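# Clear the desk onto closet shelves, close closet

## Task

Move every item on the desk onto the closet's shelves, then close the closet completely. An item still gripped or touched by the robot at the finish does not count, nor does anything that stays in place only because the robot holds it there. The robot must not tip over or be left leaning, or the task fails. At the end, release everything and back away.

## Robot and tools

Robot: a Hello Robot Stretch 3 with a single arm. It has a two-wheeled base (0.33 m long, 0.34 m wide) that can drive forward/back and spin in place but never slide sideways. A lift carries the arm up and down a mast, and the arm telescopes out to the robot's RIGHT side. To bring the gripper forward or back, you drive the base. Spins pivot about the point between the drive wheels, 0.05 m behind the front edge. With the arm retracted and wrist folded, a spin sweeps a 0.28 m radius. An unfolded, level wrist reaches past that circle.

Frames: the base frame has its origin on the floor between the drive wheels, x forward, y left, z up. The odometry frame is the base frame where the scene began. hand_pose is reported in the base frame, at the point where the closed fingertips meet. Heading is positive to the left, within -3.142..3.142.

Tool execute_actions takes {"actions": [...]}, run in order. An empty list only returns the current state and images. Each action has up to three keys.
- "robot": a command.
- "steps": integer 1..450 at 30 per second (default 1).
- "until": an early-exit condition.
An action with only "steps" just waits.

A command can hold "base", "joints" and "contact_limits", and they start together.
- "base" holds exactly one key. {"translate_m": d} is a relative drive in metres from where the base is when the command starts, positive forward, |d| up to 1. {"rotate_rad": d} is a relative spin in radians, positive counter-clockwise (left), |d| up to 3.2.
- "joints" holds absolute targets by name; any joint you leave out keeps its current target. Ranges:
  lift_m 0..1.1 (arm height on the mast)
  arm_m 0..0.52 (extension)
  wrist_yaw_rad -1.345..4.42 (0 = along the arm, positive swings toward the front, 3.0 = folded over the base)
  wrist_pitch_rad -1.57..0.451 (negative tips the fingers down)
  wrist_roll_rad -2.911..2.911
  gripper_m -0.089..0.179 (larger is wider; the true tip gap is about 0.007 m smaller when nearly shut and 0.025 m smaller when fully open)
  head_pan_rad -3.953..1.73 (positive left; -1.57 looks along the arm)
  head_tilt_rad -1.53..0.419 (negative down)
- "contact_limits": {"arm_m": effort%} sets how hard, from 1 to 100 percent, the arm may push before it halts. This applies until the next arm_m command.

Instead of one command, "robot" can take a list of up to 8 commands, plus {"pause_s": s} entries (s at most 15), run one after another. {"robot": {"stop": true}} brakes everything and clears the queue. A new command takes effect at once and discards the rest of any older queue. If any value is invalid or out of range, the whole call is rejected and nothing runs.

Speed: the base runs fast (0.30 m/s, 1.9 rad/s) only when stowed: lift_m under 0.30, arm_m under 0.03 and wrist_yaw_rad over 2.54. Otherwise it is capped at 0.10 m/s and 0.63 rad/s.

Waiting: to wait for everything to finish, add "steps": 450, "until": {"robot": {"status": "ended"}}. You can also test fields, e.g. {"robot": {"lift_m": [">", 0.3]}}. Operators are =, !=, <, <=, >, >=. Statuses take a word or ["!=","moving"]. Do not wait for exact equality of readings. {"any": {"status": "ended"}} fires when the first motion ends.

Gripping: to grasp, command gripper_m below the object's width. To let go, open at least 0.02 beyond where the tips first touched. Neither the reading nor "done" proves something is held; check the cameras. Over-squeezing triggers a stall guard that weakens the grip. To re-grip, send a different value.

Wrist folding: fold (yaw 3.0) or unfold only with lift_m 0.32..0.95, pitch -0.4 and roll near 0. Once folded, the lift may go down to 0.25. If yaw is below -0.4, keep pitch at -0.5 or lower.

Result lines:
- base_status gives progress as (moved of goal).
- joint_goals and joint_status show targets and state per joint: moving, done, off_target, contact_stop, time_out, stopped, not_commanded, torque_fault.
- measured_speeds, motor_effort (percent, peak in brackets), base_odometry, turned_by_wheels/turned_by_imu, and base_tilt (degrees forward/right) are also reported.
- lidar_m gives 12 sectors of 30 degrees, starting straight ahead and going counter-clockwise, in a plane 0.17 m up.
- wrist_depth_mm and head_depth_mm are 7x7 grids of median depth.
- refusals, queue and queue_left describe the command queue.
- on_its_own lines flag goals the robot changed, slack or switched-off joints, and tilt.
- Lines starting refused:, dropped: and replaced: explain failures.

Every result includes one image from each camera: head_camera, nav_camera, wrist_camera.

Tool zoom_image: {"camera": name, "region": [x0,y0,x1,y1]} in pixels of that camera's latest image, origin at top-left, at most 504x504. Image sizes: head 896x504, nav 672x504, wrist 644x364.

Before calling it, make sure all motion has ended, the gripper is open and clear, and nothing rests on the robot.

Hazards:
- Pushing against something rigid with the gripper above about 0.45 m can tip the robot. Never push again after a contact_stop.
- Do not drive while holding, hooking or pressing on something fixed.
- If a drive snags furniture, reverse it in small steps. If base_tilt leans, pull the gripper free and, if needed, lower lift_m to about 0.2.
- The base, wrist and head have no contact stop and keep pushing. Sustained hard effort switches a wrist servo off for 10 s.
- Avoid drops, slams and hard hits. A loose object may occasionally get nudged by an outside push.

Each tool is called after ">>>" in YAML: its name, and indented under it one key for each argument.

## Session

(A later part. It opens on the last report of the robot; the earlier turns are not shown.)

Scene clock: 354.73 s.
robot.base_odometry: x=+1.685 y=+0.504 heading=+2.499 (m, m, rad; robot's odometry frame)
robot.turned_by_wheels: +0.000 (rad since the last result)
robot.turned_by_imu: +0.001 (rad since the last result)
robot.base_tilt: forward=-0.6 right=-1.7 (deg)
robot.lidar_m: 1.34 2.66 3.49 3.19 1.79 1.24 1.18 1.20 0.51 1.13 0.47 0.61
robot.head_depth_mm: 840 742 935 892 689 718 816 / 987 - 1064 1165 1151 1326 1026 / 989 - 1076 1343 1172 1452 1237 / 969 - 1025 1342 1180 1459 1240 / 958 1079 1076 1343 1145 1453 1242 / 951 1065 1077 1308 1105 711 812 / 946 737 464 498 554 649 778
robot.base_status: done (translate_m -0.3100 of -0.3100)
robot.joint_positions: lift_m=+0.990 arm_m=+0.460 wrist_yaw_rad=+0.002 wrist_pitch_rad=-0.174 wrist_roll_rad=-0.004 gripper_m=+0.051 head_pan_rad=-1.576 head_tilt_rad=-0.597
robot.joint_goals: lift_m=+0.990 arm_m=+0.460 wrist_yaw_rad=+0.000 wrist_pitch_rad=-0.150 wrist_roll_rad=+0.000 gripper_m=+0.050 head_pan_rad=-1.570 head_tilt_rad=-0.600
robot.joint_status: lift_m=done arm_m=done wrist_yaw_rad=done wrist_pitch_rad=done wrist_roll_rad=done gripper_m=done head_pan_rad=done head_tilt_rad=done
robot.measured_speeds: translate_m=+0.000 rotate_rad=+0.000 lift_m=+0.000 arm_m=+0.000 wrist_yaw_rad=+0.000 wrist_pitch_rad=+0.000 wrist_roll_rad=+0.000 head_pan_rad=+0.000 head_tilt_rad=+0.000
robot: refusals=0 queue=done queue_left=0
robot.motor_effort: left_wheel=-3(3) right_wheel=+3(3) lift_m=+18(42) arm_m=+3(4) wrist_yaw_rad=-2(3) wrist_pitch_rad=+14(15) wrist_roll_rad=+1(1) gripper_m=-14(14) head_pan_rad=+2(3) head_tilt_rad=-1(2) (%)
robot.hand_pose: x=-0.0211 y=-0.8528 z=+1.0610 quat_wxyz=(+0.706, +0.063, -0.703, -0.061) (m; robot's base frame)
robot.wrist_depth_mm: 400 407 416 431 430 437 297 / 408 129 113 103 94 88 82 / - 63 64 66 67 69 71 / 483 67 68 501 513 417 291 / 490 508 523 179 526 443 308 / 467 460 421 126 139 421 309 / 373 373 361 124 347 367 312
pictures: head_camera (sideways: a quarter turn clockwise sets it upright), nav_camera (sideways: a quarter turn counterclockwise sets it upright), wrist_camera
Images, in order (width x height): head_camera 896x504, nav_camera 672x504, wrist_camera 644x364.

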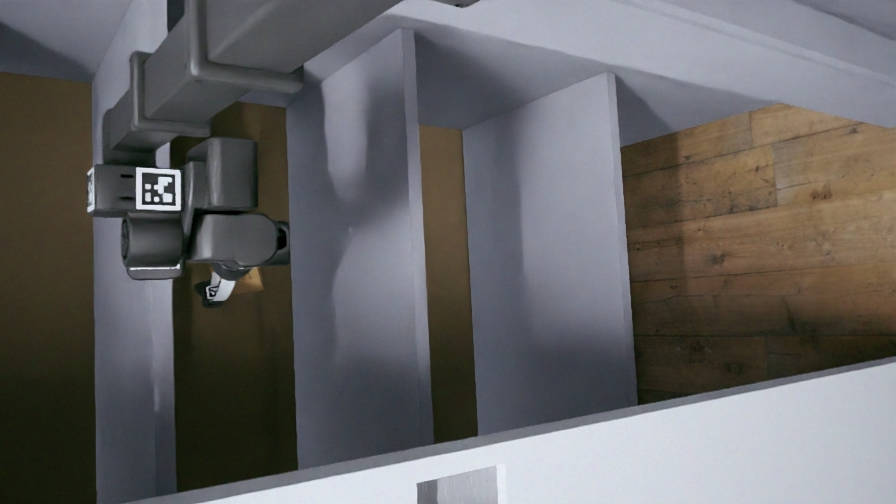

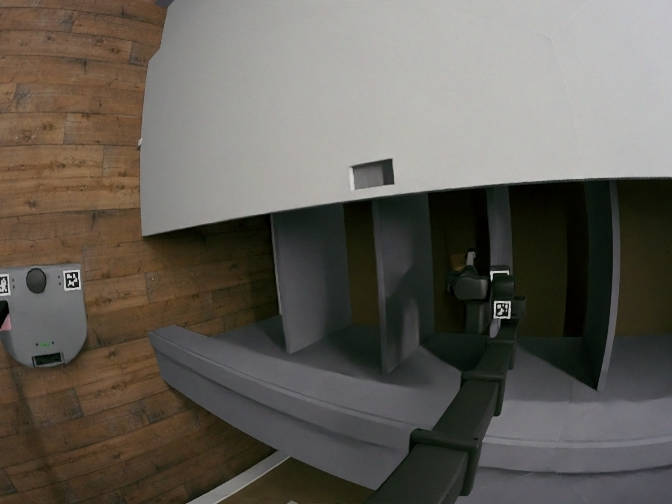

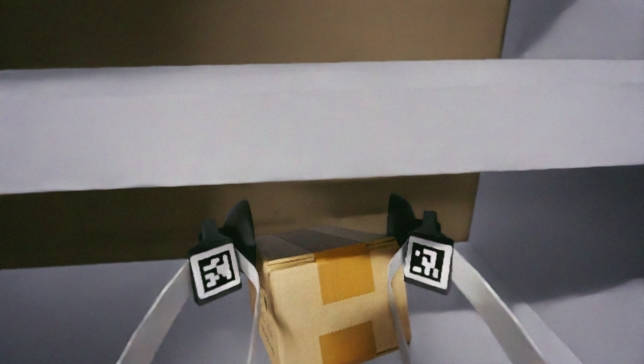

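>>> execute_actions:
  actions:
    - {"robot":[{"joints":{"lift_m":0.90}}],"steps":300,"until":{"robot":{"status":"ended"}}}

Scene clock: 359.03 s.
robot.base_odometry: x=+1.685 y=+0.504 heading=+2.499 (m, m, rad; robot's odometry frame)
robot.turned_by_wheels: +0.000 (rad since the last result)
robot.turned_by_imu: +0.001 (rad since the last result)
robot.base_tilt: forward=-0.6 right=-1.7 (deg)
robot.lidar_m: 1.34 2.65 3.49 3.18 1.79 1.24 1.17 1.20 0.51 1.13 0.47 0.61
robot.head_depth_mm: 837 831 883 - - 733 819 / 979 1093 - 1278 1138 1338 1023 / 971 1087 - 1352 1189 1469 1243 / 959 1094 - 1345 1178 1453 1249 / 956 1084 1078 1331 1138 1457 1244 / 947 1078 1067 1307 1106 709 810 / 945 737 464 497 555 648 778
robot.base_status: done (translate_m -0.3100 of -0.3100)
robot.joint_positions: lift_m=+0.900 arm_m=+0.460 wrist_yaw_rad=+0.002 wrist_pitch_rad=-0.174 wrist_roll_rad=-0.004 gripper_m=+0.051 head_pan_rad=-1.576 head_tilt_rad=-0.597
robot.joint_goals: lift_m=+0.900 arm_m=+0.460 wrist_yaw_rad=+0.000 wrist_pitch_rad=-0.150 wrist_roll_rad=+0.000 gripper_m=+0.050 head_pan_rad=-1.570 head_tilt_rad=-0.600
robot.joint_status: lift_m=done arm_m=done wrist_yaw_rad=done wrist_pitch_rad=done wrist_roll_rad=done gripper_m=done head_pan_rad=done head_tilt_rad=done
robot.measured_speeds: translate_m=+0.000 rotate_rad=+0.000 lift_m=+0.000 arm_m=+0.000 wrist_yaw_rad=+0.000 wrist_pitch_rad=+0.000 wrist_roll_rad=+0.000 head_pan_rad=+0.000 head_tilt_rad=+0.000
robot: refusals=0 queue=done queue_left=0
robot.motor_effort: left_wheel=-3(3) right_wheel=+3(3) lift_m=+18(18) arm_m=+3(3) wrist_yaw_rad=-2(2) wrist_pitch_rad=+14(14) wrist_roll_rad=+1(1) gripper_m=-14(14) head_pan_rad=+3(2) head_tilt_rad=-1(2) (%)
robot.hand_pose: x=-0.0211 y=-0.8528 z=+0.9710 quat_wxyz=(+0.706, +0.063, -0.703, -0.061) (m; robot's base frame)
robot.wrist_depth_mm: 399 401 420 423 426 429 299 / 419 430 433 443 458 427 304 / 442 448 465 471 482 443 301 / 468 483 489 503 517 449 308 / 425 428 455 180 424 403 312 / 334 329 300 126 138 317 299 / 267 267 258 124 251 260 258
pictures: head_camera (sideways: a quarter turn clockwise sets it upright), nav_camera (sideways: a quarter turn counterclockwise sets it upright), wrist_camera
Images, in order (width x height): head_camera 896x504, nav_camera 672x504, wrist_camera 644x364.

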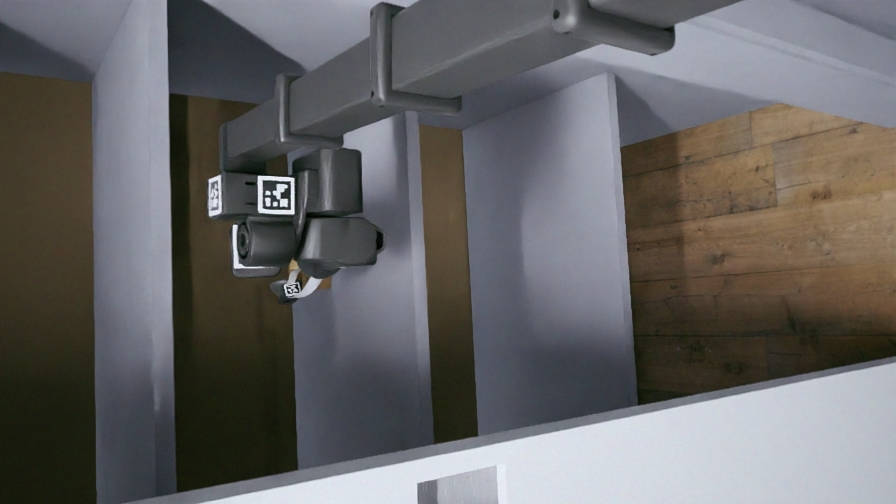

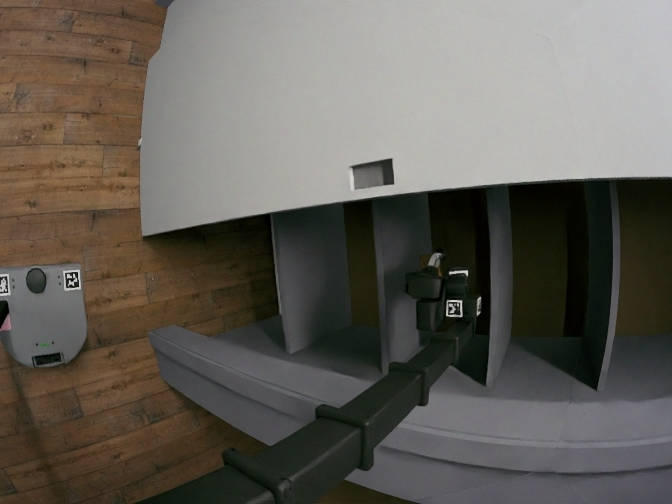

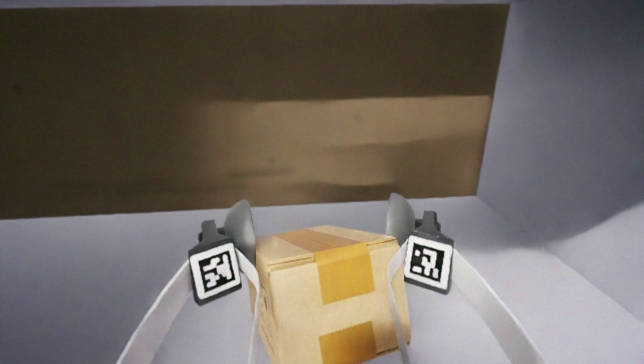

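>>> execute_actions:
  actions:
    - {"robot":[{"joints":{"lift_m":0.85,"arm_m":0.5}},{"joints":{"gripper_m":0.15}},{"joints":{"arm_m":0.3}}],"steps":300,"until":{"robot":{"status":"ended"}}}

Scene clock: 367.53 s.
robot.base_odometry: x=+1.685 y=+0.504 heading=+2.499 (m, m, rad; robot's odometry frame)
robot.turned_by_wheels: +0.000 (rad since the last result)
robot.turned_by_imu: +0.001 (rad since the last result)
robot.base_tilt: forward=-0.5 right=-1.7 (deg)
robot.lidar_m: 1.34 2.65 3.49 3.18 1.79 1.24 1.17 1.20 0.51 1.13 0.47 0.61
robot.head_depth_mm: 839 832 891 855 - - 836 / 975 1099 1075 - 1177 1344 1023 / 980 1096 1137 - 1158 1464 1241 / 965 1095 1137 - 1160 1457 1237 / 960 1085 1071 1350 1138 1463 1242 / 954 1071 1074 1305 1109 710 816 / 943 736 462 499 557 648 779
robot.base_status: done (translate_m -0.3100 of -0.3100)
robot.joint_positions: lift_m=+0.850 arm_m=+0.300 wrist_yaw_rad=+0.002 wrist_pitch_rad=-0.170 wrist_roll_rad=-0.004 gripper_m=+0.150 head_pan_rad=-1.576 head_tilt_rad=-0.597
robot.joint_goals: lift_m=+0.850 arm_m=+0.300 wrist_yaw_rad=+0.000 wrist_pitch_rad=-0.150 wrist_roll_rad=+0.000 gripper_m=+0.150 head_pan_rad=-1.570 head_tilt_rad=-0.600
robot.joint_status: lift_m=done arm_m=done wrist_yaw_rad=done wrist_pitch_rad=done wrist_roll_rad=done gripper_m=done head_pan_rad=done head_tilt_rad=done
robot.measured_speeds: translate_m=+0.000 rotate_rad=+0.000 lift_m=+0.000 arm_m=+0.000 wrist_yaw_rad=+0.000 wrist_pitch_rad=+0.000 wrist_roll_rad=+0.000 head_pan_rad=+0.000 head_tilt_rad=+0.000
robot: refusals=0 queue=done queue_left=0
robot.motor_effort: left_wheel=-3(3) right_wheel=+3(3) lift_m=+18(15) arm_m=-2(1) wrist_yaw_rad=-2(2) wrist_pitch_rad=+12(14) wrist_roll_rad=+1(1) gripper_m=+1(99) head_pan_rad=+2(3) head_tilt_rad=-1(0) (%)
robot.hand_pose: x=-0.0211 y=-0.6938 z=+0.9220 quat_wxyz=(+0.706, +0.061, -0.703, -0.060) (m; robot's base frame)
robot.wrist_depth_mm: 521 532 551 563 574 440 310 / 561 574 579 606 620 448 316 / 595 595 614 627 629 463 313 / 499 483 477 356 459 422 314 / 341 360 332 311 325 340 301 / 261 - 281 281 707 491 297 / 655 672 666 656 640 484 312
pictures: head_camera (sideways: a quarter turn clockwise sets it upright), nav_camera (sideways: a quarter turn counterclockwise sets it upright), wrist_camera
Images, in order (width x height): head_camera 896x504, nav_camera 672x504, wrist_camera 644x364.

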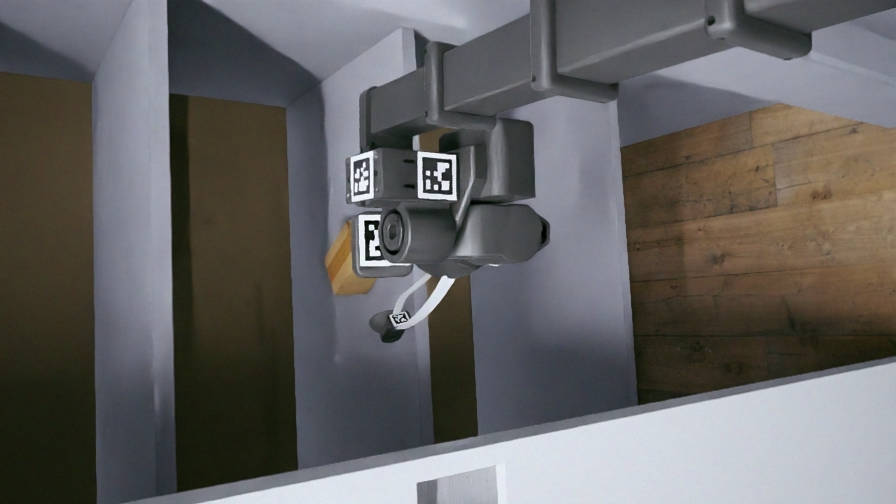

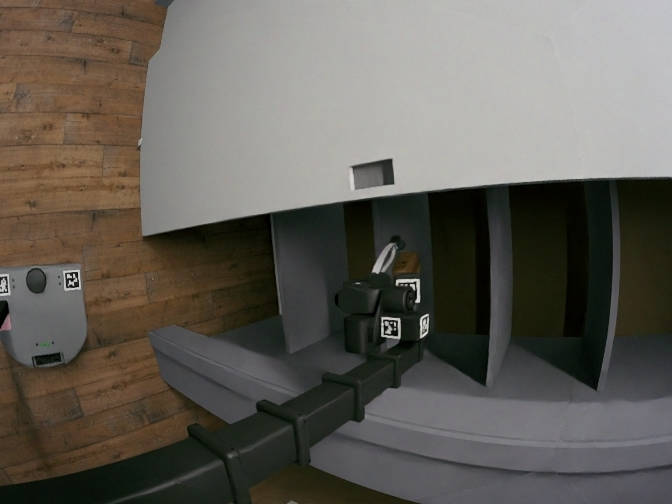

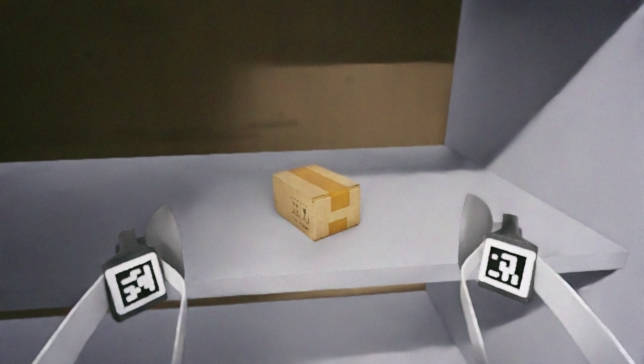

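>>> execute_actions:
  actions:
    - {"robot":[{"joints":{"arm_m":0.0}},{"joints":{"wrist_yaw_rad":3.0,"wrist_pitch_rad":-0.4}},{"joints":{"lift_m":0.26},"base":{"rotate_rad":1.77}},{"base":{"translate_m":1.0}},{"base":{"translate_m":1.0}},{"base":{"translate_m":0.5}},{"base":{"rotate_rad":1.37},"joints":{"lift_m":0.6}},{"joints":{"head_pan_rad":-1.2,"head_tilt_rad":-0.5}}],"steps":450,"until":{"robot":{"status":"ended"}}}
    - {"steps":450,"until":{"robot":{"status":"ended"}}}

Scene clock: 405.53 s.
robot.base_odometry: x=+0.613 y=-1.754 heading=-0.644 (m, m, rad; robot's odometry frame)
robot.turned_by_wheels: +3.140 (rad since the last result)
robot.turned_by_imu: +3.173 (rad since the last result)
robot.base_tilt: forward=-0.5 right=-1.7 (deg)
robot.lidar_m: 0.78 0.81 1.07 2.73 3.02 3.12 2.97 1.02 1.04 1.12 0.80 0.85
robot.head_depth_mm: 877 966 1012 696 524 420 1308 / 915 990 1035 695 522 432 1308 / 944 1023 1025 694 524 444 1303 / 963 1055 1033 692 524 459 1308 / 998 1091 1026 692 522 1403 1305 / 1027 1124 1025 691 524 1082 1216 / 1067 1164 1227 693 521 1470 1302
robot.base_status: done (rotate_rad +1.3698 of +1.3700)
robot.joint_positions: lift_m=+0.600 arm_m=+0.000 wrist_yaw_rad=+2.998 wrist_pitch_rad=-0.414 wrist_roll_rad=-0.004 gripper_m=+0.150 head_pan_rad=-1.207 head_tilt_rad=-0.507
robot.joint_goals: lift_m=+0.600 arm_m=+0.000 wrist_yaw_rad=+3.000 wrist_pitch_rad=-0.400 wrist_roll_rad=+0.000 gripper_m=+0.150 head_pan_rad=-1.200 head_tilt_rad=-0.500
robot.joint_status: lift_m=done arm_m=done wrist_yaw_rad=done wrist_pitch_rad=done wrist_roll_rad=done gripper_m=done head_pan_rad=done head_tilt_rad=done
robot.measured_speeds: translate_m=+0.000 rotate_rad=+0.000 lift_m=+0.000 arm_m=+0.000 wrist_yaw_rad=+0.000 wrist_pitch_rad=+0.000 wrist_roll_rad=+0.000 head_pan_rad=+0.000 head_tilt_rad=+0.000
robot: refusals=0 queue=done queue_left=0
robot.motor_effort: left_wheel=-4(11) right_wheel=+4(10) lift_m=+42(48) arm_m=-2(4) wrist_yaw_rad=+0(0) wrist_pitch_rad=+8(12) wrist_roll_rad=+1(1) gripper_m=+1(1) head_pan_rad=+3(17) head_tilt_rad=+3(13) (%)
robot.hand_pose: x=+0.0109 y=+0.0773 z=+0.6131 quat_wxyz=(+0.195, +0.699, +0.096, +0.681) (m; robot's base frame)
robot.wrist_depth_mm: - - - - - - 720 / - - - - - - 739 / - - - - - - 760 / - - - - - - 762 / - - - - - 958 768 / 881 - 851 840 913 802 763 / 738 739 742 742 720 721 746
pictures: head_camera (sideways: a quarter turn clockwise sets it upright), nav_camera (sideways: a quarter turn counterclockwise sets it upright), wrist_camera
Images, in order (width x height): head_camera 896x504, nav_camera 672x504, wrist_camera 644x364.

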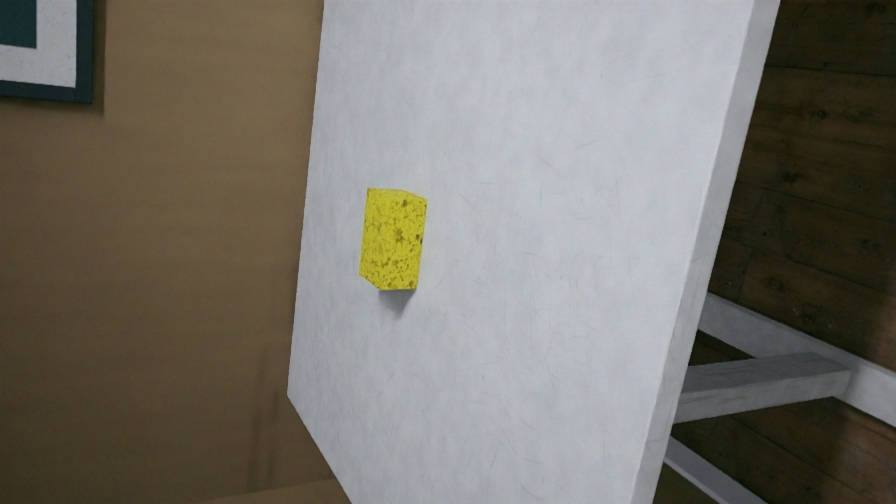

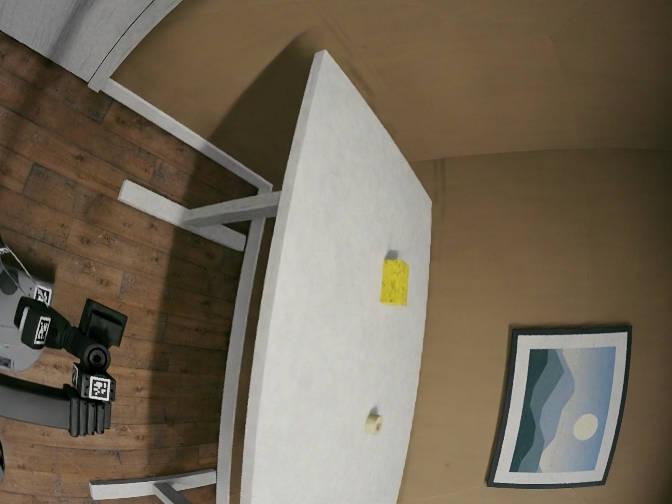

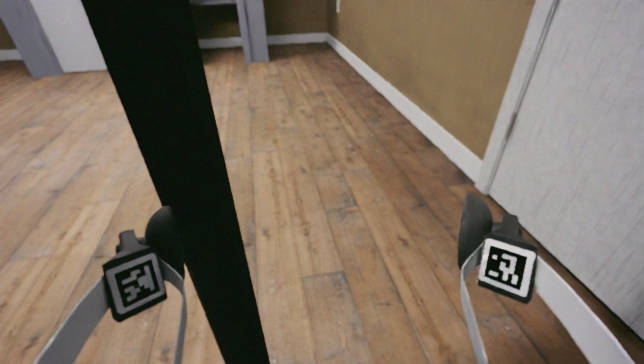

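>>> execute_actions:
  actions:
    - {"robot":[{"joints":{"lift_m":0.95,"head_pan_rad":-1.57,"head_tilt_rad":-0.7},"base":{"translate_m":0.27}},{"joints":{"lift_m":1.09,"wrist_yaw_rad":2.4}},{"joints":{"wrist_yaw_rad":0,"wrist_pitch_rad":-0.5,"gripper_m":0.179}},{"joints":{"arm_m":0.15}}],"steps":450,"until":{"robot":{"status":"ended"}}}

Scene clock: 420.80 s.
robot.base_odometry: x=+0.829 y=-1.916 heading=-0.644 (m, m, rad; robot's odometry frame)
robot.turned_by_wheels: +0.000 (rad since the last result)
robot.turned_by_imu: +0.004 (rad since the last result)
robot.base_tilt: forward=-0.6 right=-1.7 (deg)
robot.lidar_m: 0.51 0.53 0.71 1.83 3.04 3.41 3.23 1.23 1.15 1.11 0.68 0.56
robot.head_depth_mm: - 836 665 518 461 1368 1190 / - - 667 521 460 1376 1192 / - - 640 519 449 1371 1197 / 952 996 638 519 448 1368 1193 / 930 981 664 519 448 1369 1180 / 928 955 663 519 448 1249 1164 / 923 924 665 520 449 1369 1181
robot.base_status: done (translate_m +0.2700 of +0.2700)
robot.joint_positions: lift_m=+1.090 arm_m=+0.150 wrist_yaw_rad=+0.002 wrist_pitch_rad=-0.512 wrist_roll_rad=-0.004 gripper_m=+0.179 head_pan_rad=-1.563 head_tilt_rad=-0.691
robot.joint_goals: lift_m=+1.090 arm_m=+0.150 wrist_yaw_rad=+0.000 wrist_pitch_rad=-0.500 wrist_roll_rad=+0.000 gripper_m=+0.179 head_pan_rad=-1.570 head_tilt_rad=-0.700
robot.joint_status: lift_m=done arm_m=done wrist_yaw_rad=done wrist_pitch_rad=done wrist_roll_rad=done gripper_m=done head_pan_rad=done head_tilt_rad=done
robot.measured_speeds: translate_m=+0.000 rotate_rad=+0.000 lift_m=+0.000 arm_m=+0.000 wrist_yaw_rad=+0.000 wrist_pitch_rad=+0.000 wrist_roll_rad=+0.000 head_pan_rad=+0.000 head_tilt_rad=+0.000
robot: refusals=0 queue=done queue_left=0
robot.motor_effort: left_wheel=-4(6) right_wheel=+4(7) lift_m=+42(43) arm_m=+4(6) wrist_yaw_rad=-2(5) wrist_pitch_rad=+7(8) wrist_roll_rad=+1(1) gripper_m=+1(100) head_pan_rad=-1(16) head_tilt_rad=-3(17) (%)
robot.hand_pose: x=-0.0211 y=-0.5063 z=+1.0818 quat_wxyz=(+0.686, +0.180, -0.682, -0.178) (m; robot's base frame)
robot.wrist_depth_mm: 616 613 632 642 651 679 667 / 661 659 658 659 662 635 649 / 670 505 495 499 498 498 493 / 408 405 398 359 403 396 386 / 343 347 338 333 337 349 334 / 297 290 292 291 287 281 293 / 249 256 258 254 254 252 254
pictures: head_camera (sideways: a quarter turn clockwise sets it upright), nav_camera (sideways: a quarter turn counterclockwise sets it upright), wrist_camera
Images, in order (width x height): head_camera 896x504, nav_camera 672x504, wrist_camera 644x364.

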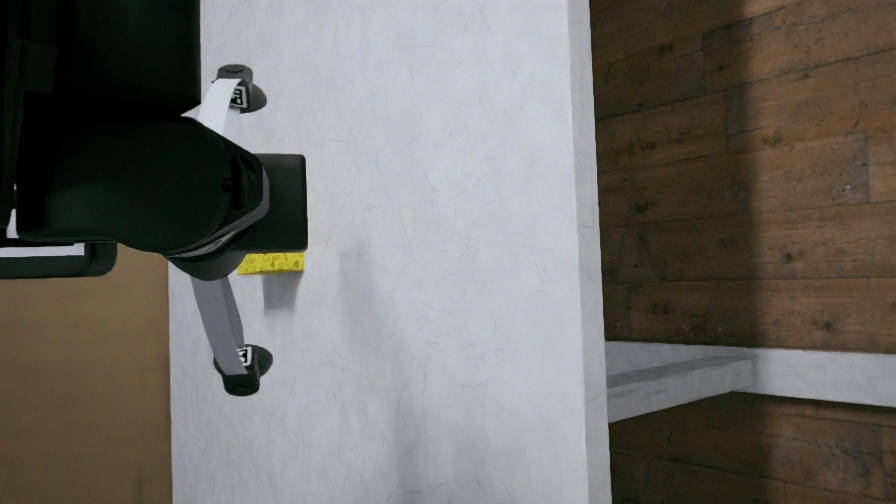

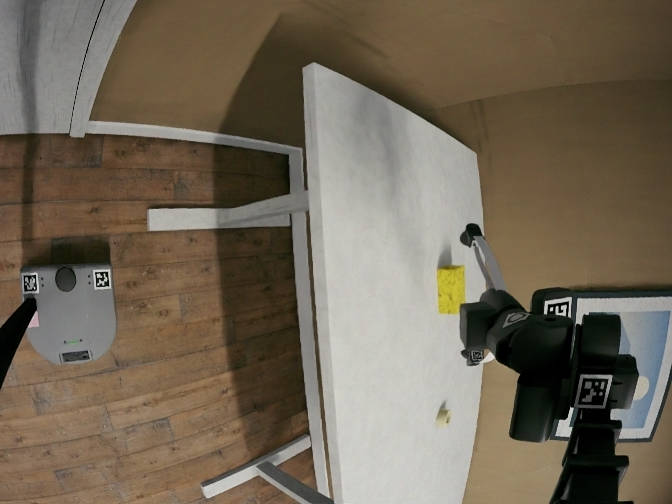

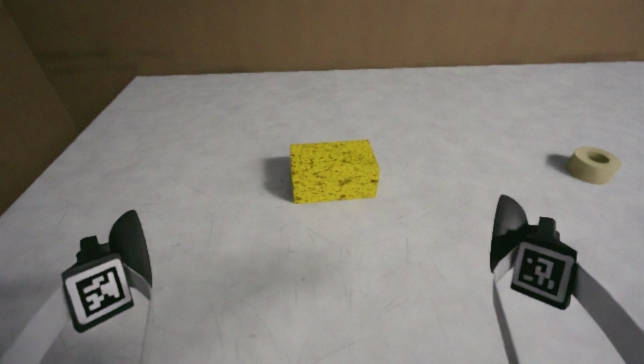

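>>> execute_actions:
  actions:
    - {"robot":[{"joints":{"arm_m":0.22,"lift_m":1.02}},{"joints":{"arm_m":0.31,"lift_m":0.985}}],"steps":450,"until":{"robot":{"status":"ended"}}}

Scene clock: 427.57 s.
robot.base_odometry: x=+0.829 y=-1.916 heading=-0.644 (m, m, rad; robot's odometry frame)
robot.turned_by_wheels: +0.000 (rad since the last result)
robot.turned_by_imu: +0.001 (rad since the last result)
robot.base_tilt: forward=-0.5 right=-1.7 (deg)
robot.lidar_m: 0.51 0.53 0.71 1.83 3.05 3.40 3.24 1.23 1.16 1.10 0.68 0.56
robot.head_depth_mm: 933 - 641 519 461 1366 1191 / 918 - 652 521 461 1382 1187 / 909 - 641 520 449 1378 1188 / 920 875 638 520 449 1364 1188 / 931 931 640 517 449 1376 1194 / 924 930 663 518 448 1250 1158 / 923 924 663 518 448 1372 1186
robot.base_status: done (translate_m +0.2700 of +0.2700)
robot.joint_positions: lift_m=+0.985 arm_m=+0.310 wrist_yaw_rad=+0.002 wrist_pitch_rad=-0.512 wrist_roll_rad=-0.004 gripper_m=+0.179 head_pan_rad=-1.563 head_tilt_rad=-0.691
robot.joint_goals: lift_m=+0.985 arm_m=+0.310 wrist_yaw_rad=+0.000 wrist_pitch_rad=-0.500 wrist_roll_rad=+0.000 gripper_m=+0.179 head_pan_rad=-1.570 head_tilt_rad=-0.700
robot.joint_status: lift_m=done arm_m=done wrist_yaw_rad=done wrist_pitch_rad=done wrist_roll_rad=done gripper_m=done head_pan_rad=done head_tilt_rad=done
robot.measured_speeds: translate_m=+0.000 rotate_rad=+0.000 lift_m=+0.000 arm_m=+0.000 wrist_yaw_rad=+0.000 wrist_pitch_rad=+0.000 wrist_roll_rad=+0.000 head_pan_rad=+0.000 head_tilt_rad=+0.000
robot: refusals=0 queue=done queue_left=0
robot.motor_effort: left_wheel=-4(4) right_wheel=+3(3) lift_m=+17(42) arm_m=+3(4) wrist_yaw_rad=-2(2) wrist_pitch_rad=+7(7) wrist_roll_rad=+1(1) gripper_m=+1(1) head_pan_rad=-1(2) head_tilt_rad=-3(4) (%)
robot.hand_pose: x=-0.0212 y=-0.6662 z=+0.9776 quat_wxyz=(+0.686, +0.180, -0.682, -0.178) (m; robot's base frame)
robot.wrist_depth_mm: 471 484 474 480 489 511 511 / 399 388 398 387 391 389 387 / 303 301 300 297 299 298 295 / 245 246 244 174 180 241 238 / 203 211 203 166 178 209 201 / 181 177 175 175 175 170 175 / 151 154 153 154 153 153 152
pictures: head_camera (sideways: a quarter turn clockwise sets it upright), nav_camera (sideways: a quarter turn counterclockwise sets it upright), wrist_camera
Images, in order (width x height): head_camera 896x504, nav_camera 672x504, wrist_camera 644x364.

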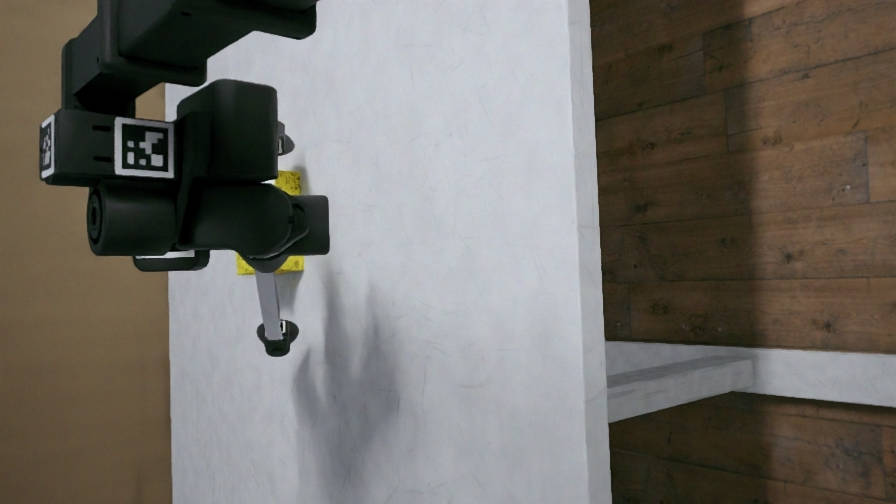

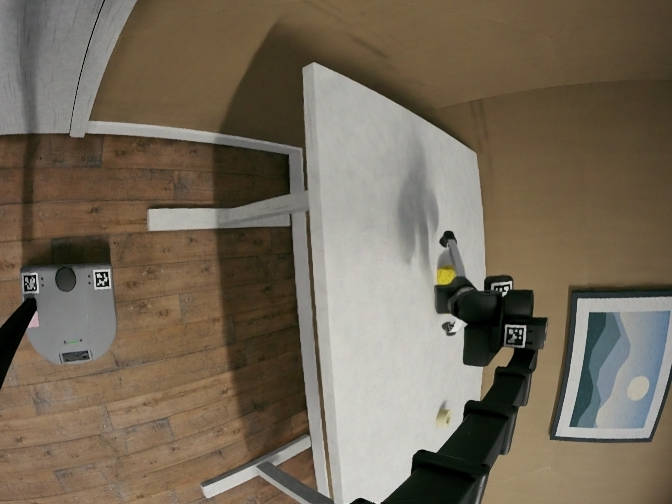

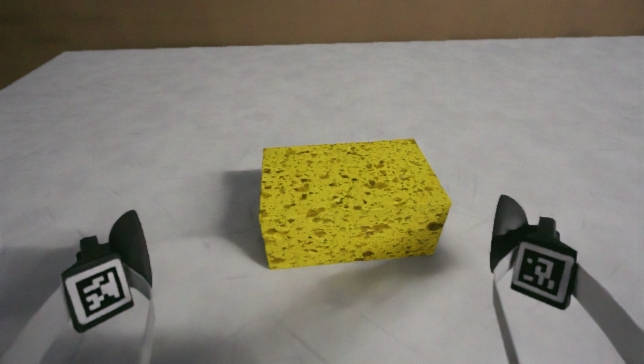

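>>> execute_actions:
  actions:
    - {"robot":[{"joints":{"arm_m":0.335},"base":{"translate_m":-0.015}},{"joints":{"gripper_m":0.085}},{"joints":{"lift_m":1.05}}],"steps":450,"until":{"robot":{"status":"ended"}}}

Scene clock: 432.77 s.
robot.base_odometry: x=+0.817 y=-1.907 heading=-0.644 (m, m, rad; robot's odometry frame)
robot.turned_by_wheels: +0.000 (rad since the last result)
robot.turned_by_imu: +0.001 (rad since the last result)
robot.base_tilt: forward=-0.6 right=-1.7 (deg)
robot.lidar_m: 0.52 0.55 0.73 1.88 3.06 3.38 3.23 1.22 1.16 1.10 0.69 0.58
robot.head_depth_mm: 974 925 665 519 461 1361 1190 / 919 902 664 519 462 1365 1183 / - 835 664 517 448 1376 1193 / 935 793 664 518 449 1380 1196 / 932 927 665 520 448 1382 1181 / 925 929 664 517 449 1256 1167 / 920 922 664 518 448 1360 1196
robot.base_status: done (translate_m -0.0150 of -0.0150)
robot.joint_positions: lift_m=+1.050 arm_m=+0.335 wrist_yaw_rad=+0.002 wrist_pitch_rad=-0.513 wrist_roll_rad=-0.004 gripper_m=+0.086 head_pan_rad=-1.563 head_tilt_rad=-0.691
robot.joint_goals: lift_m=+1.050 arm_m=+0.335 wrist_yaw_rad=+0.000 wrist_pitch_rad=-0.500 wrist_roll_rad=+0.000 gripper_m=+0.085 head_pan_rad=-1.570 head_tilt_rad=-0.700
robot.joint_status: lift_m=done arm_m=done wrist_yaw_rad=done wrist_pitch_rad=done wrist_roll_rad=done gripper_m=done head_pan_rad=done head_tilt_rad=done
robot.measured_speeds: translate_m=+0.000 rotate_rad=+0.000 lift_m=+0.000 arm_m=+0.000 wrist_yaw_rad=+0.000 wrist_pitch_rad=+0.000 wrist_roll_rad=+0.000 head_pan_rad=+0.000 head_tilt_rad=+0.000
robot: refusals=0 queue=done queue_left=0
robot.motor_effort: left_wheel=-3(8) right_wheel=+3(6) lift_m=+42(39) arm_m=+3(4) wrist_yaw_rad=-2(2) wrist_pitch_rad=+7(7) wrist_roll_rad=+1(1) gripper_m=-14(100) head_pan_rad=-1(2) head_tilt_rad=-4(3) (%)
robot.hand_pose: x=-0.0212 y=-0.6911 z=+1.0415 quat_wxyz=(+0.686, +0.181, -0.682, -0.179) (m; robot's base frame)
robot.wrist_depth_mm: 454 464 469 471 487 491 506 / 501 496 501 511 514 522 530 / 426 415 420 421 413 415 412 / 343 336 314 174 323 334 336 / 286 285 145 145 145 283 283 / 245 248 154 155 167 244 244 / 216 215 217 215 214 214 215
pictures: head_camera (sideways: a quarter turn clockwise sets it upright), nav_camera (sideways: a quarter turn counterclockwise sets it upright), wrist_camera
Images, in order (width x height): head_camera 896x504, nav_camera 672x504, wrist_camera 644x364.

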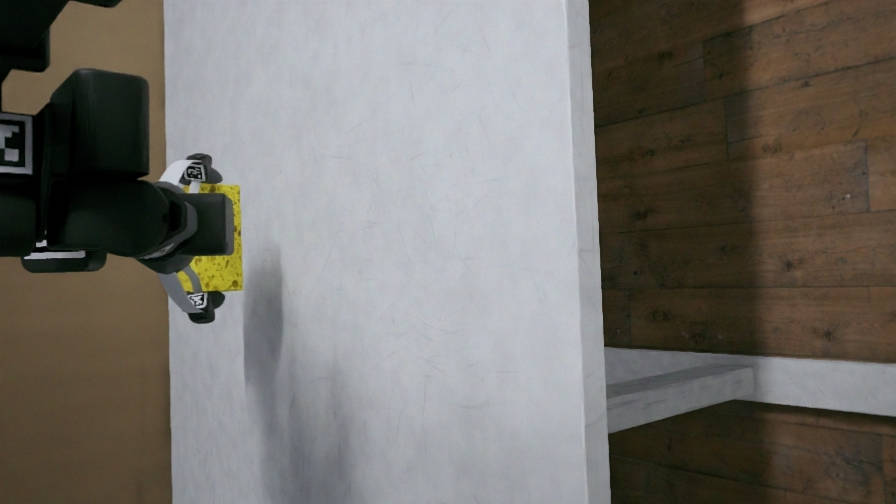

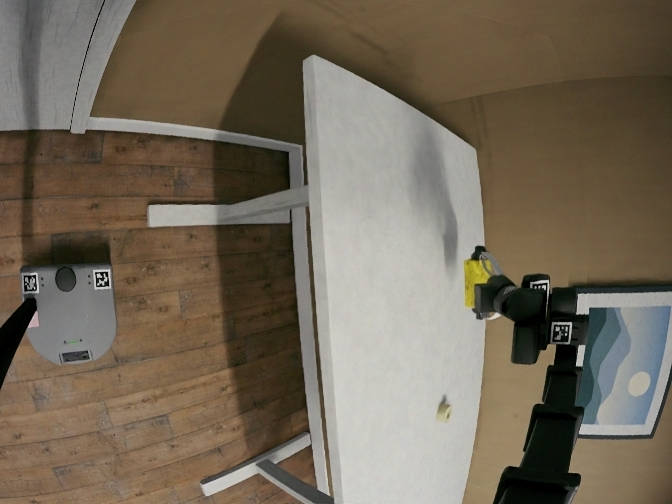

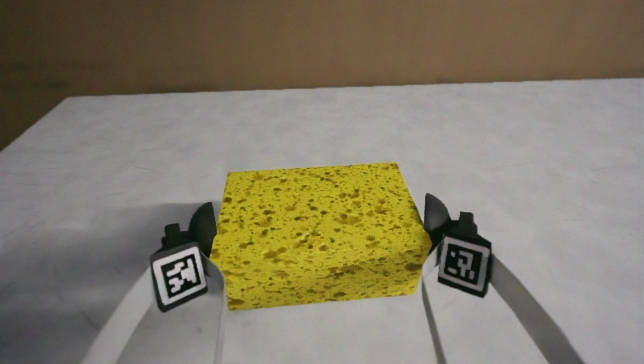

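>>> execute_actions:
  actions:
    - {"robot":[{"joints":{"arm_m":0.0,"lift_m":1.07,"wrist_pitch_rad":-0.2},"base":{"translate_m":-0.255}},{"base":{"rotate_rad":1.75}},{"base":{"translate_m":1.0},"joints":{"lift_m":0.72}},{"base":{"translate_m":1.0}},{"base":{"translate_m":0.4}},{"base":{"rotate_rad":1.37}}],"steps":450,"until":{"robot":{"status":"ended"}}}
    - {"steps":450,"until":{"robot":{"status":"ended"}}}
    - {"steps":450,"until":{"robot":{"status":"ended"}}}

Scene clock: 476.80 s.
robot.base_odometry: x=+1.690 y=+0.391 heading=+2.475 (m, m, rad; robot's odometry frame)
robot.turned_by_wheels: +3.120 (rad since the last result)
robot.turned_by_imu: +3.151 (rad since the last result)
robot.base_tilt: forward=-0.6 right=-1.8 (deg)
robot.lidar_m: 2.60 2.69 3.60 3.10 1.73 1.23 1.17 1.20 0.59 0.57 0.58 0.77
robot.head_depth_mm: 844 956 929 720 791 975 1192 / 917 1171 1177 1232 1432 1065 1175 / 916 1164 1391 1277 1618 1345 - / 914 1169 1382 1265 1611 1311 - / 919 1168 1381 1279 1619 1340 1173 / 915 1167 962 709 801 959 1144 / 465 507 581 656 776 947 1141
robot.base_status: done (rotate_rad +1.3698 of +1.3700)
robot.joint_positions: lift_m=+0.720 arm_m=+0.000 wrist_yaw_rad=+0.002 wrist_pitch_rad=-0.221 wrist_roll_rad=-0.004 gripper_m=+0.086 head_pan_rad=-1.563 head_tilt_rad=-0.691
robot.joint_goals: lift_m=+0.720 arm_m=+0.000 wrist_yaw_rad=+0.000 wrist_pitch_rad=-0.200 wrist_roll_rad=+0.000 gripper_m=+0.085 head_pan_rad=-1.570 head_tilt_rad=-0.700
robot.joint_status: lift_m=done arm_m=done wrist_yaw_rad=done wrist_pitch_rad=done wrist_roll_rad=done gripper_m=done head_pan_rad=done head_tilt_rad=done
robot.measured_speeds: translate_m=+0.000 rotate_rad=+0.000 lift_m=+0.000 arm_m=+0.000 wrist_yaw_rad=+0.000 wrist_pitch_rad=+0.000 wrist_roll_rad=+0.000 head_pan_rad=+0.000 head_tilt_rad=+0.000
robot: refusals=0 queue=done queue_left=0
robot.motor_effort: left_wheel=-4(9) right_wheel=+4(8) lift_m=+17(45) arm_m=-1(2) wrist_yaw_rad=-2(2) wrist_pitch_rad=+12(13) wrist_roll_rad=+1(1) gripper_m=-14(14) head_pan_rad=-2(2) head_tilt_rad=-4(4) (%)
robot.hand_pose: x=-0.0211 y=-0.3901 z=+0.7796 quat_wxyz=(+0.705, +0.079, -0.701, -0.078) (m; robot's base frame)
robot.wrist_depth_mm: 264 274 898 907 915 346 262 / 280 289 954 955 772 350 283 / 300 309 - - 939 352 303 / 324 328 889 173 690 355 332 / 346 349 145 146 145 353 361 / 370 373 153 155 168 381 399 / 409 421 965 - 948 430 441
pictures: head_camera (sideways: a quarter turn clockwise sets it upright), nav_camera (sideways: a quarter turn counterclockwise sets it upright), wrist_camera
Images, in order (width x height): head_camera 896x504, nav_camera 672x504, wrist_camera 644x364.

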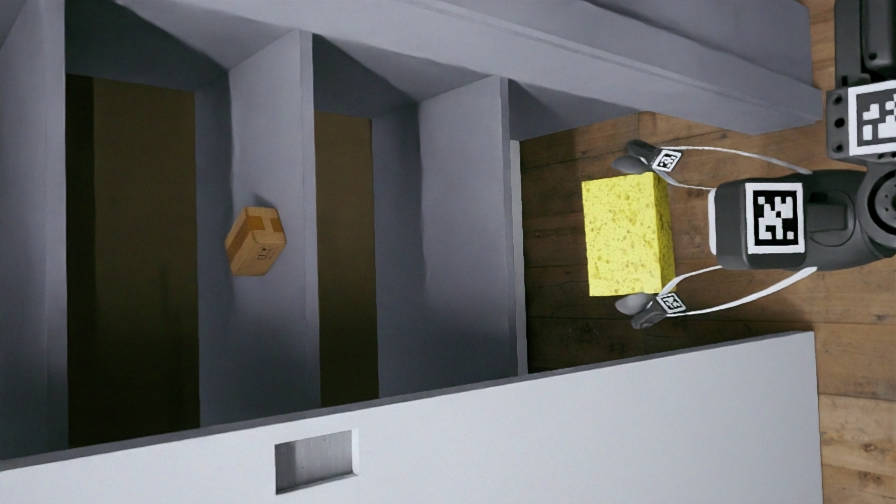

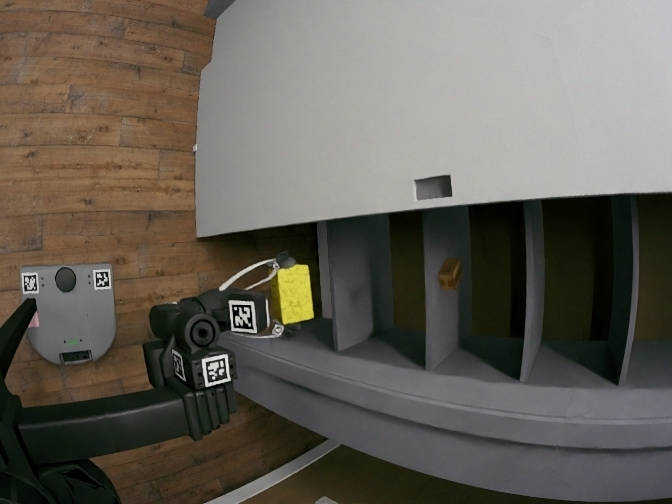

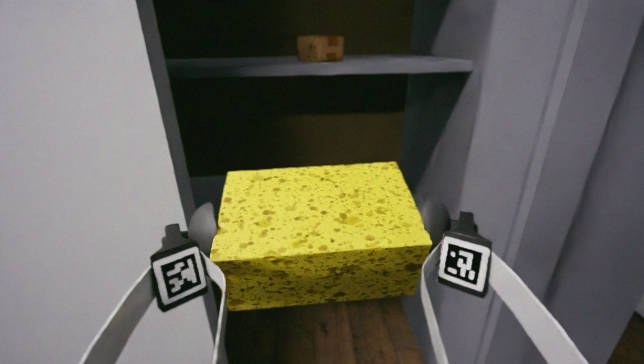

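>>> execute_actions:
  actions:
    - {"robot":[{"joints":{"wrist_yaw_rad":0.9,"lift_m":0.62}},{"base":{"rotate_rad":-0.3}},{"base":{"translate_m":0.37}},{"base":{"rotate_rad":0.3}},{"base":{"translate_m":-0.355}},{"joints":{"wrist_yaw_rad":0.0}},{"joints":{"arm_m":0.25}}],"steps":450,"until":{"robot":{"status":"ended"}}}
    - {"steps":300,"until":{"robot":{"status":"ended"}}}

Scene clock: 501.20 s.
robot.base_odometry: x=+1.759 y=+0.476 heading=+2.475 (m, m, rad; robot's odometry frame)
robot.turned_by_wheels: +0.000 (rad since the last result)
robot.turned_by_imu: +0.003 (rad since the last result)
robot.base_tilt: forward=-0.6 right=-1.8 (deg)
robot.lidar_m: 1.47 2.69 3.58 3.60 1.71 1.22 1.16 1.19 0.49 1.17 0.47 0.61
robot.head_depth_mm: 810 940 897 969 717 772 967 / 808 1107 925 1231 1163 - 1166 / 808 1101 923 1280 1102 1315 1188 / 809 1094 884 1270 1084 1336 1186 / 806 1094 923 1276 1505 1366 1177 / 803 1081 917 1267 668 784 975 / 804 1045 471 520 612 750 963
robot.base_status: done (translate_m -0.3550 of -0.3550)
robot.joint_positions: lift_m=+0.620 arm_m=+0.250 wrist_yaw_rad=+0.002 wrist_pitch_rad=-0.221 wrist_roll_rad=-0.004 gripper_m=+0.086 head_pan_rad=-1.563 head_tilt_rad=-0.691
robot.joint_goals: lift_m=+0.620 arm_m=+0.250 wrist_yaw_rad=+0.000 wrist_pitch_rad=-0.200 wrist_roll_rad=+0.000 gripper_m=+0.085 head_pan_rad=-1.570 head_tilt_rad=-0.700
robot.joint_status: lift_m=done arm_m=done wrist_yaw_rad=done wrist_pitch_rad=done wrist_roll_rad=done gripper_m=done head_pan_rad=done head_tilt_rad=done
robot.measured_speeds: translate_m=+0.000 rotate_rad=+0.000 lift_m=+0.000 arm_m=+0.000 wrist_yaw_rad=+0.000 wrist_pitch_rad=+0.000 wrist_roll_rad=+0.000 head_pan_rad=+0.000 head_tilt_rad=+0.000
robot: refusals=0 queue=done queue_left=0
robot.motor_effort: left_wheel=-3(10) right_wheel=+3(6) lift_m=+17(18) arm_m=+3(7) wrist_yaw_rad=-2(6) wrist_pitch_rad=+12(12) wrist_roll_rad=+1(1) gripper_m=-14(14) head_pan_rad=-3(3) head_tilt_rad=-3(4) (%)
robot.hand_pose: x=-0.0211 y=-0.6394 z=+0.6796 quat_wxyz=(+0.705, +0.079, -0.701, -0.077) (m; robot's base frame)
robot.wrist_depth_mm: 567 579 585 604 608 442 326 / 608 613 629 639 660 476 329 / 657 654 652 669 669 470 323 / 690 722 667 173 666 479 329 / 580 590 145 145 145 460 333 / 447 450 153 156 167 415 337 / 370 384 382 388 386 466 323
pictures: head_camera (sideways: a quarter turn clockwise sets it upright), nav_camera (sideways: a quarter turn counterclockwise sets it upright), wrist_camera
Images, in order (width x height): head_camera 896x504, nav_camera 672x504, wrist_camera 644x364.

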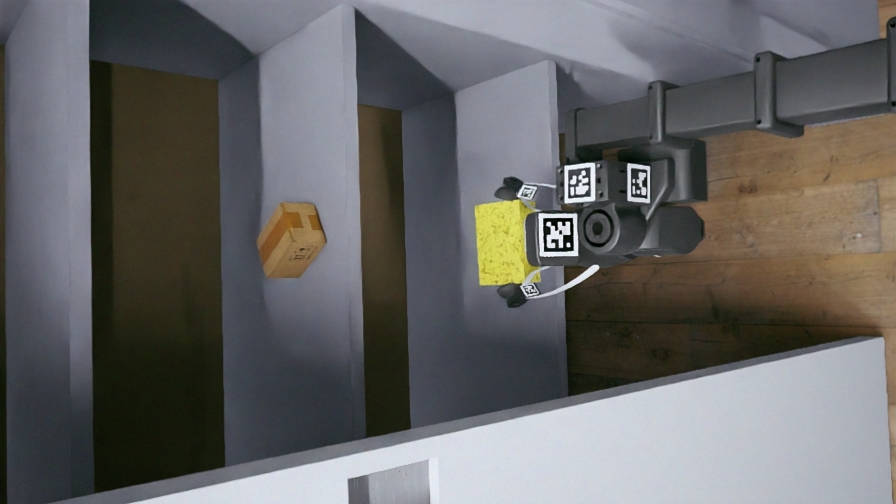

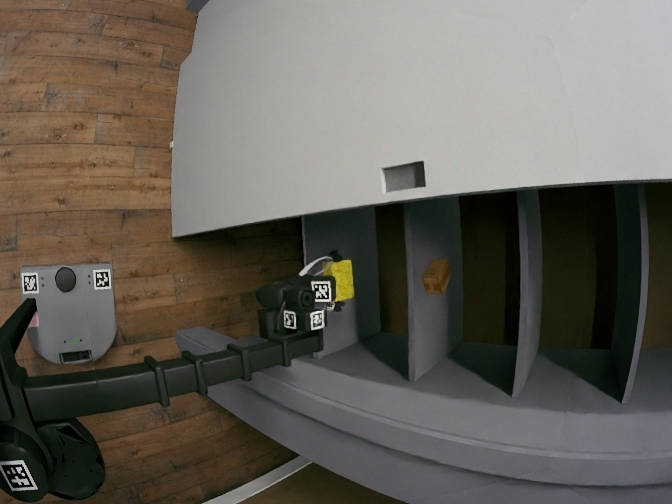

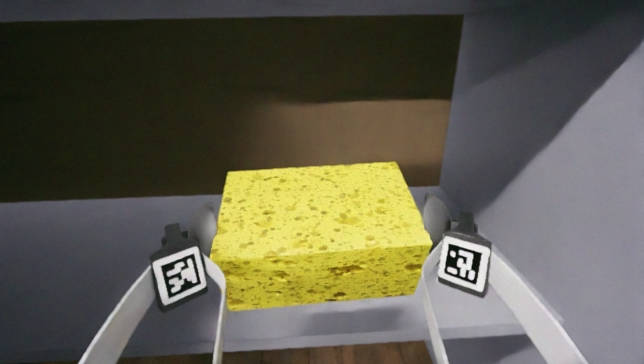

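>>> execute_actions:
  actions:
    - {"robot":[{"joints":{"arm_m":0.5,"lift_m":0.60}},{"joints":{"lift_m":0.55}}],"steps":300,"until":{"robot":{"status":"ended"}}}

Scene clock: 507.70 s.
robot.base_odometry: x=+1.759 y=+0.476 heading=+2.475 (m, m, rad; robot's odometry frame)
robot.turned_by_wheels: +0.000 (rad since the last result)
robot.turned_by_imu: +0.001 (rad since the last result)
robot.base_tilt: forward=-0.6 right=-1.7 (deg)
robot.lidar_m: 1.47 2.68 3.59 3.60 1.72 1.22 1.16 1.19 0.49 1.17 0.47 0.62
robot.head_depth_mm: 809 935 898 968 717 772 1002 / 810 1107 923 1235 1216 896 - / 811 1102 923 1359 1531 1376 1188 / 807 1090 877 1199 1522 1365 1194 / 810 1093 920 1274 1494 1369 1156 / 803 1080 923 1271 669 779 971 / 805 1040 470 518 614 746 966
robot.base_status: done (translate_m -0.3550 of -0.3550)
robot.joint_positions: lift_m=+0.550 arm_m=+0.500 wrist_yaw_rad=+0.002 wrist_pitch_rad=-0.221 wrist_roll_rad=-0.004 gripper_m=+0.086 head_pan_rad=-1.563 head_tilt_rad=-0.691
robot.joint_goals: lift_m=+0.550 arm_m=+0.500 wrist_yaw_rad=+0.000 wrist_pitch_rad=-0.200 wrist_roll_rad=+0.000 gripper_m=+0.085 head_pan_rad=-1.570 head_tilt_rad=-0.700
robot.joint_status: lift_m=done arm_m=done wrist_yaw_rad=done wrist_pitch_rad=done wrist_roll_rad=done gripper_m=done head_pan_rad=done head_tilt_rad=done
robot.measured_speeds: translate_m=+0.000 rotate_rad=+0.000 lift_m=+0.000 arm_m=+0.000 wrist_yaw_rad=+0.000 wrist_pitch_rad=+0.000 wrist_roll_rad=+0.000 head_pan_rad=+0.000 head_tilt_rad=+0.000
robot: refusals=0 queue=done queue_left=0
robot.motor_effort: left_wheel=-3(4) right_wheel=+3(3) lift_m=+18(19) arm_m=+3(2) wrist_yaw_rad=-2(2) wrist_pitch_rad=+12(12) wrist_roll_rad=+1(1) gripper_m=-14(14) head_pan_rad=-2(1) head_tilt_rad=-4(3) (%)
robot.hand_pose: x=-0.0211 y=-0.8894 z=+0.6096 quat_wxyz=(+0.705, +0.079, -0.701, -0.077) (m; robot's base frame)
robot.wrist_depth_mm: 357 367 366 372 376 387 310 / 384 387 396 398 409 406 316 / 405 408 414 430 435 438 318 / 436 441 433 174 450 466 324 / 460 451 145 145 145 418 324 / 353 349 153 156 167 330 309 / 285 289 283 284 281 280 279
pictures: head_camera (sideways: a quarter turn clockwise sets it upright), nav_camera (sideways: a quarter turn counterclockwise sets it upright), wrist_camera
Images, in order (width x height): head_camera 896x504, nav_camera 672x504, wrist_camera 644x364.

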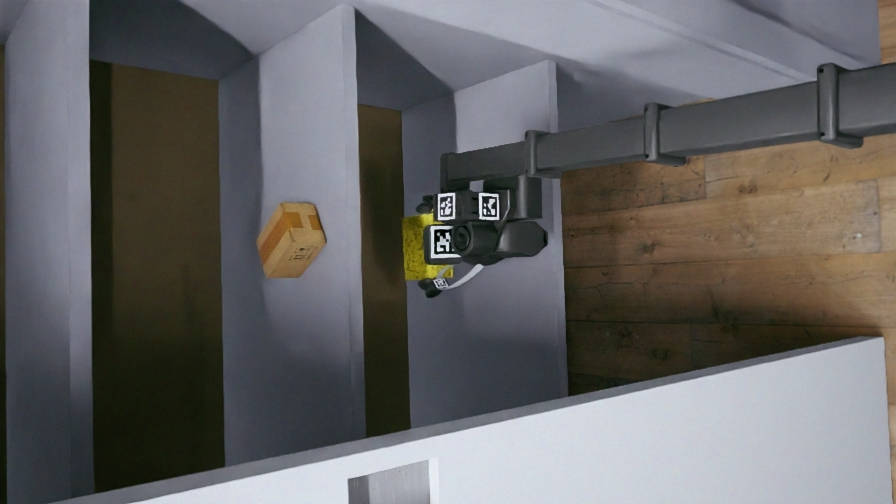

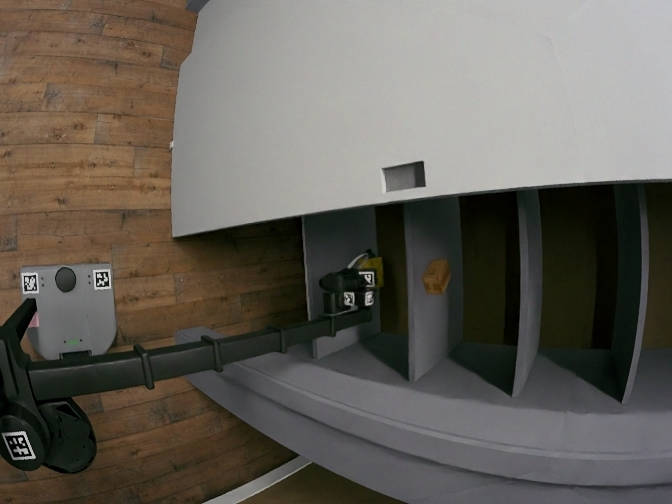

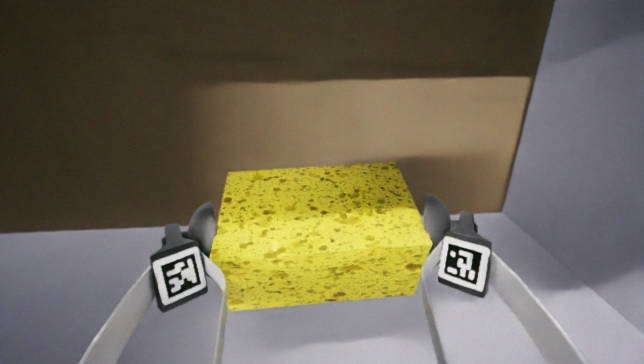

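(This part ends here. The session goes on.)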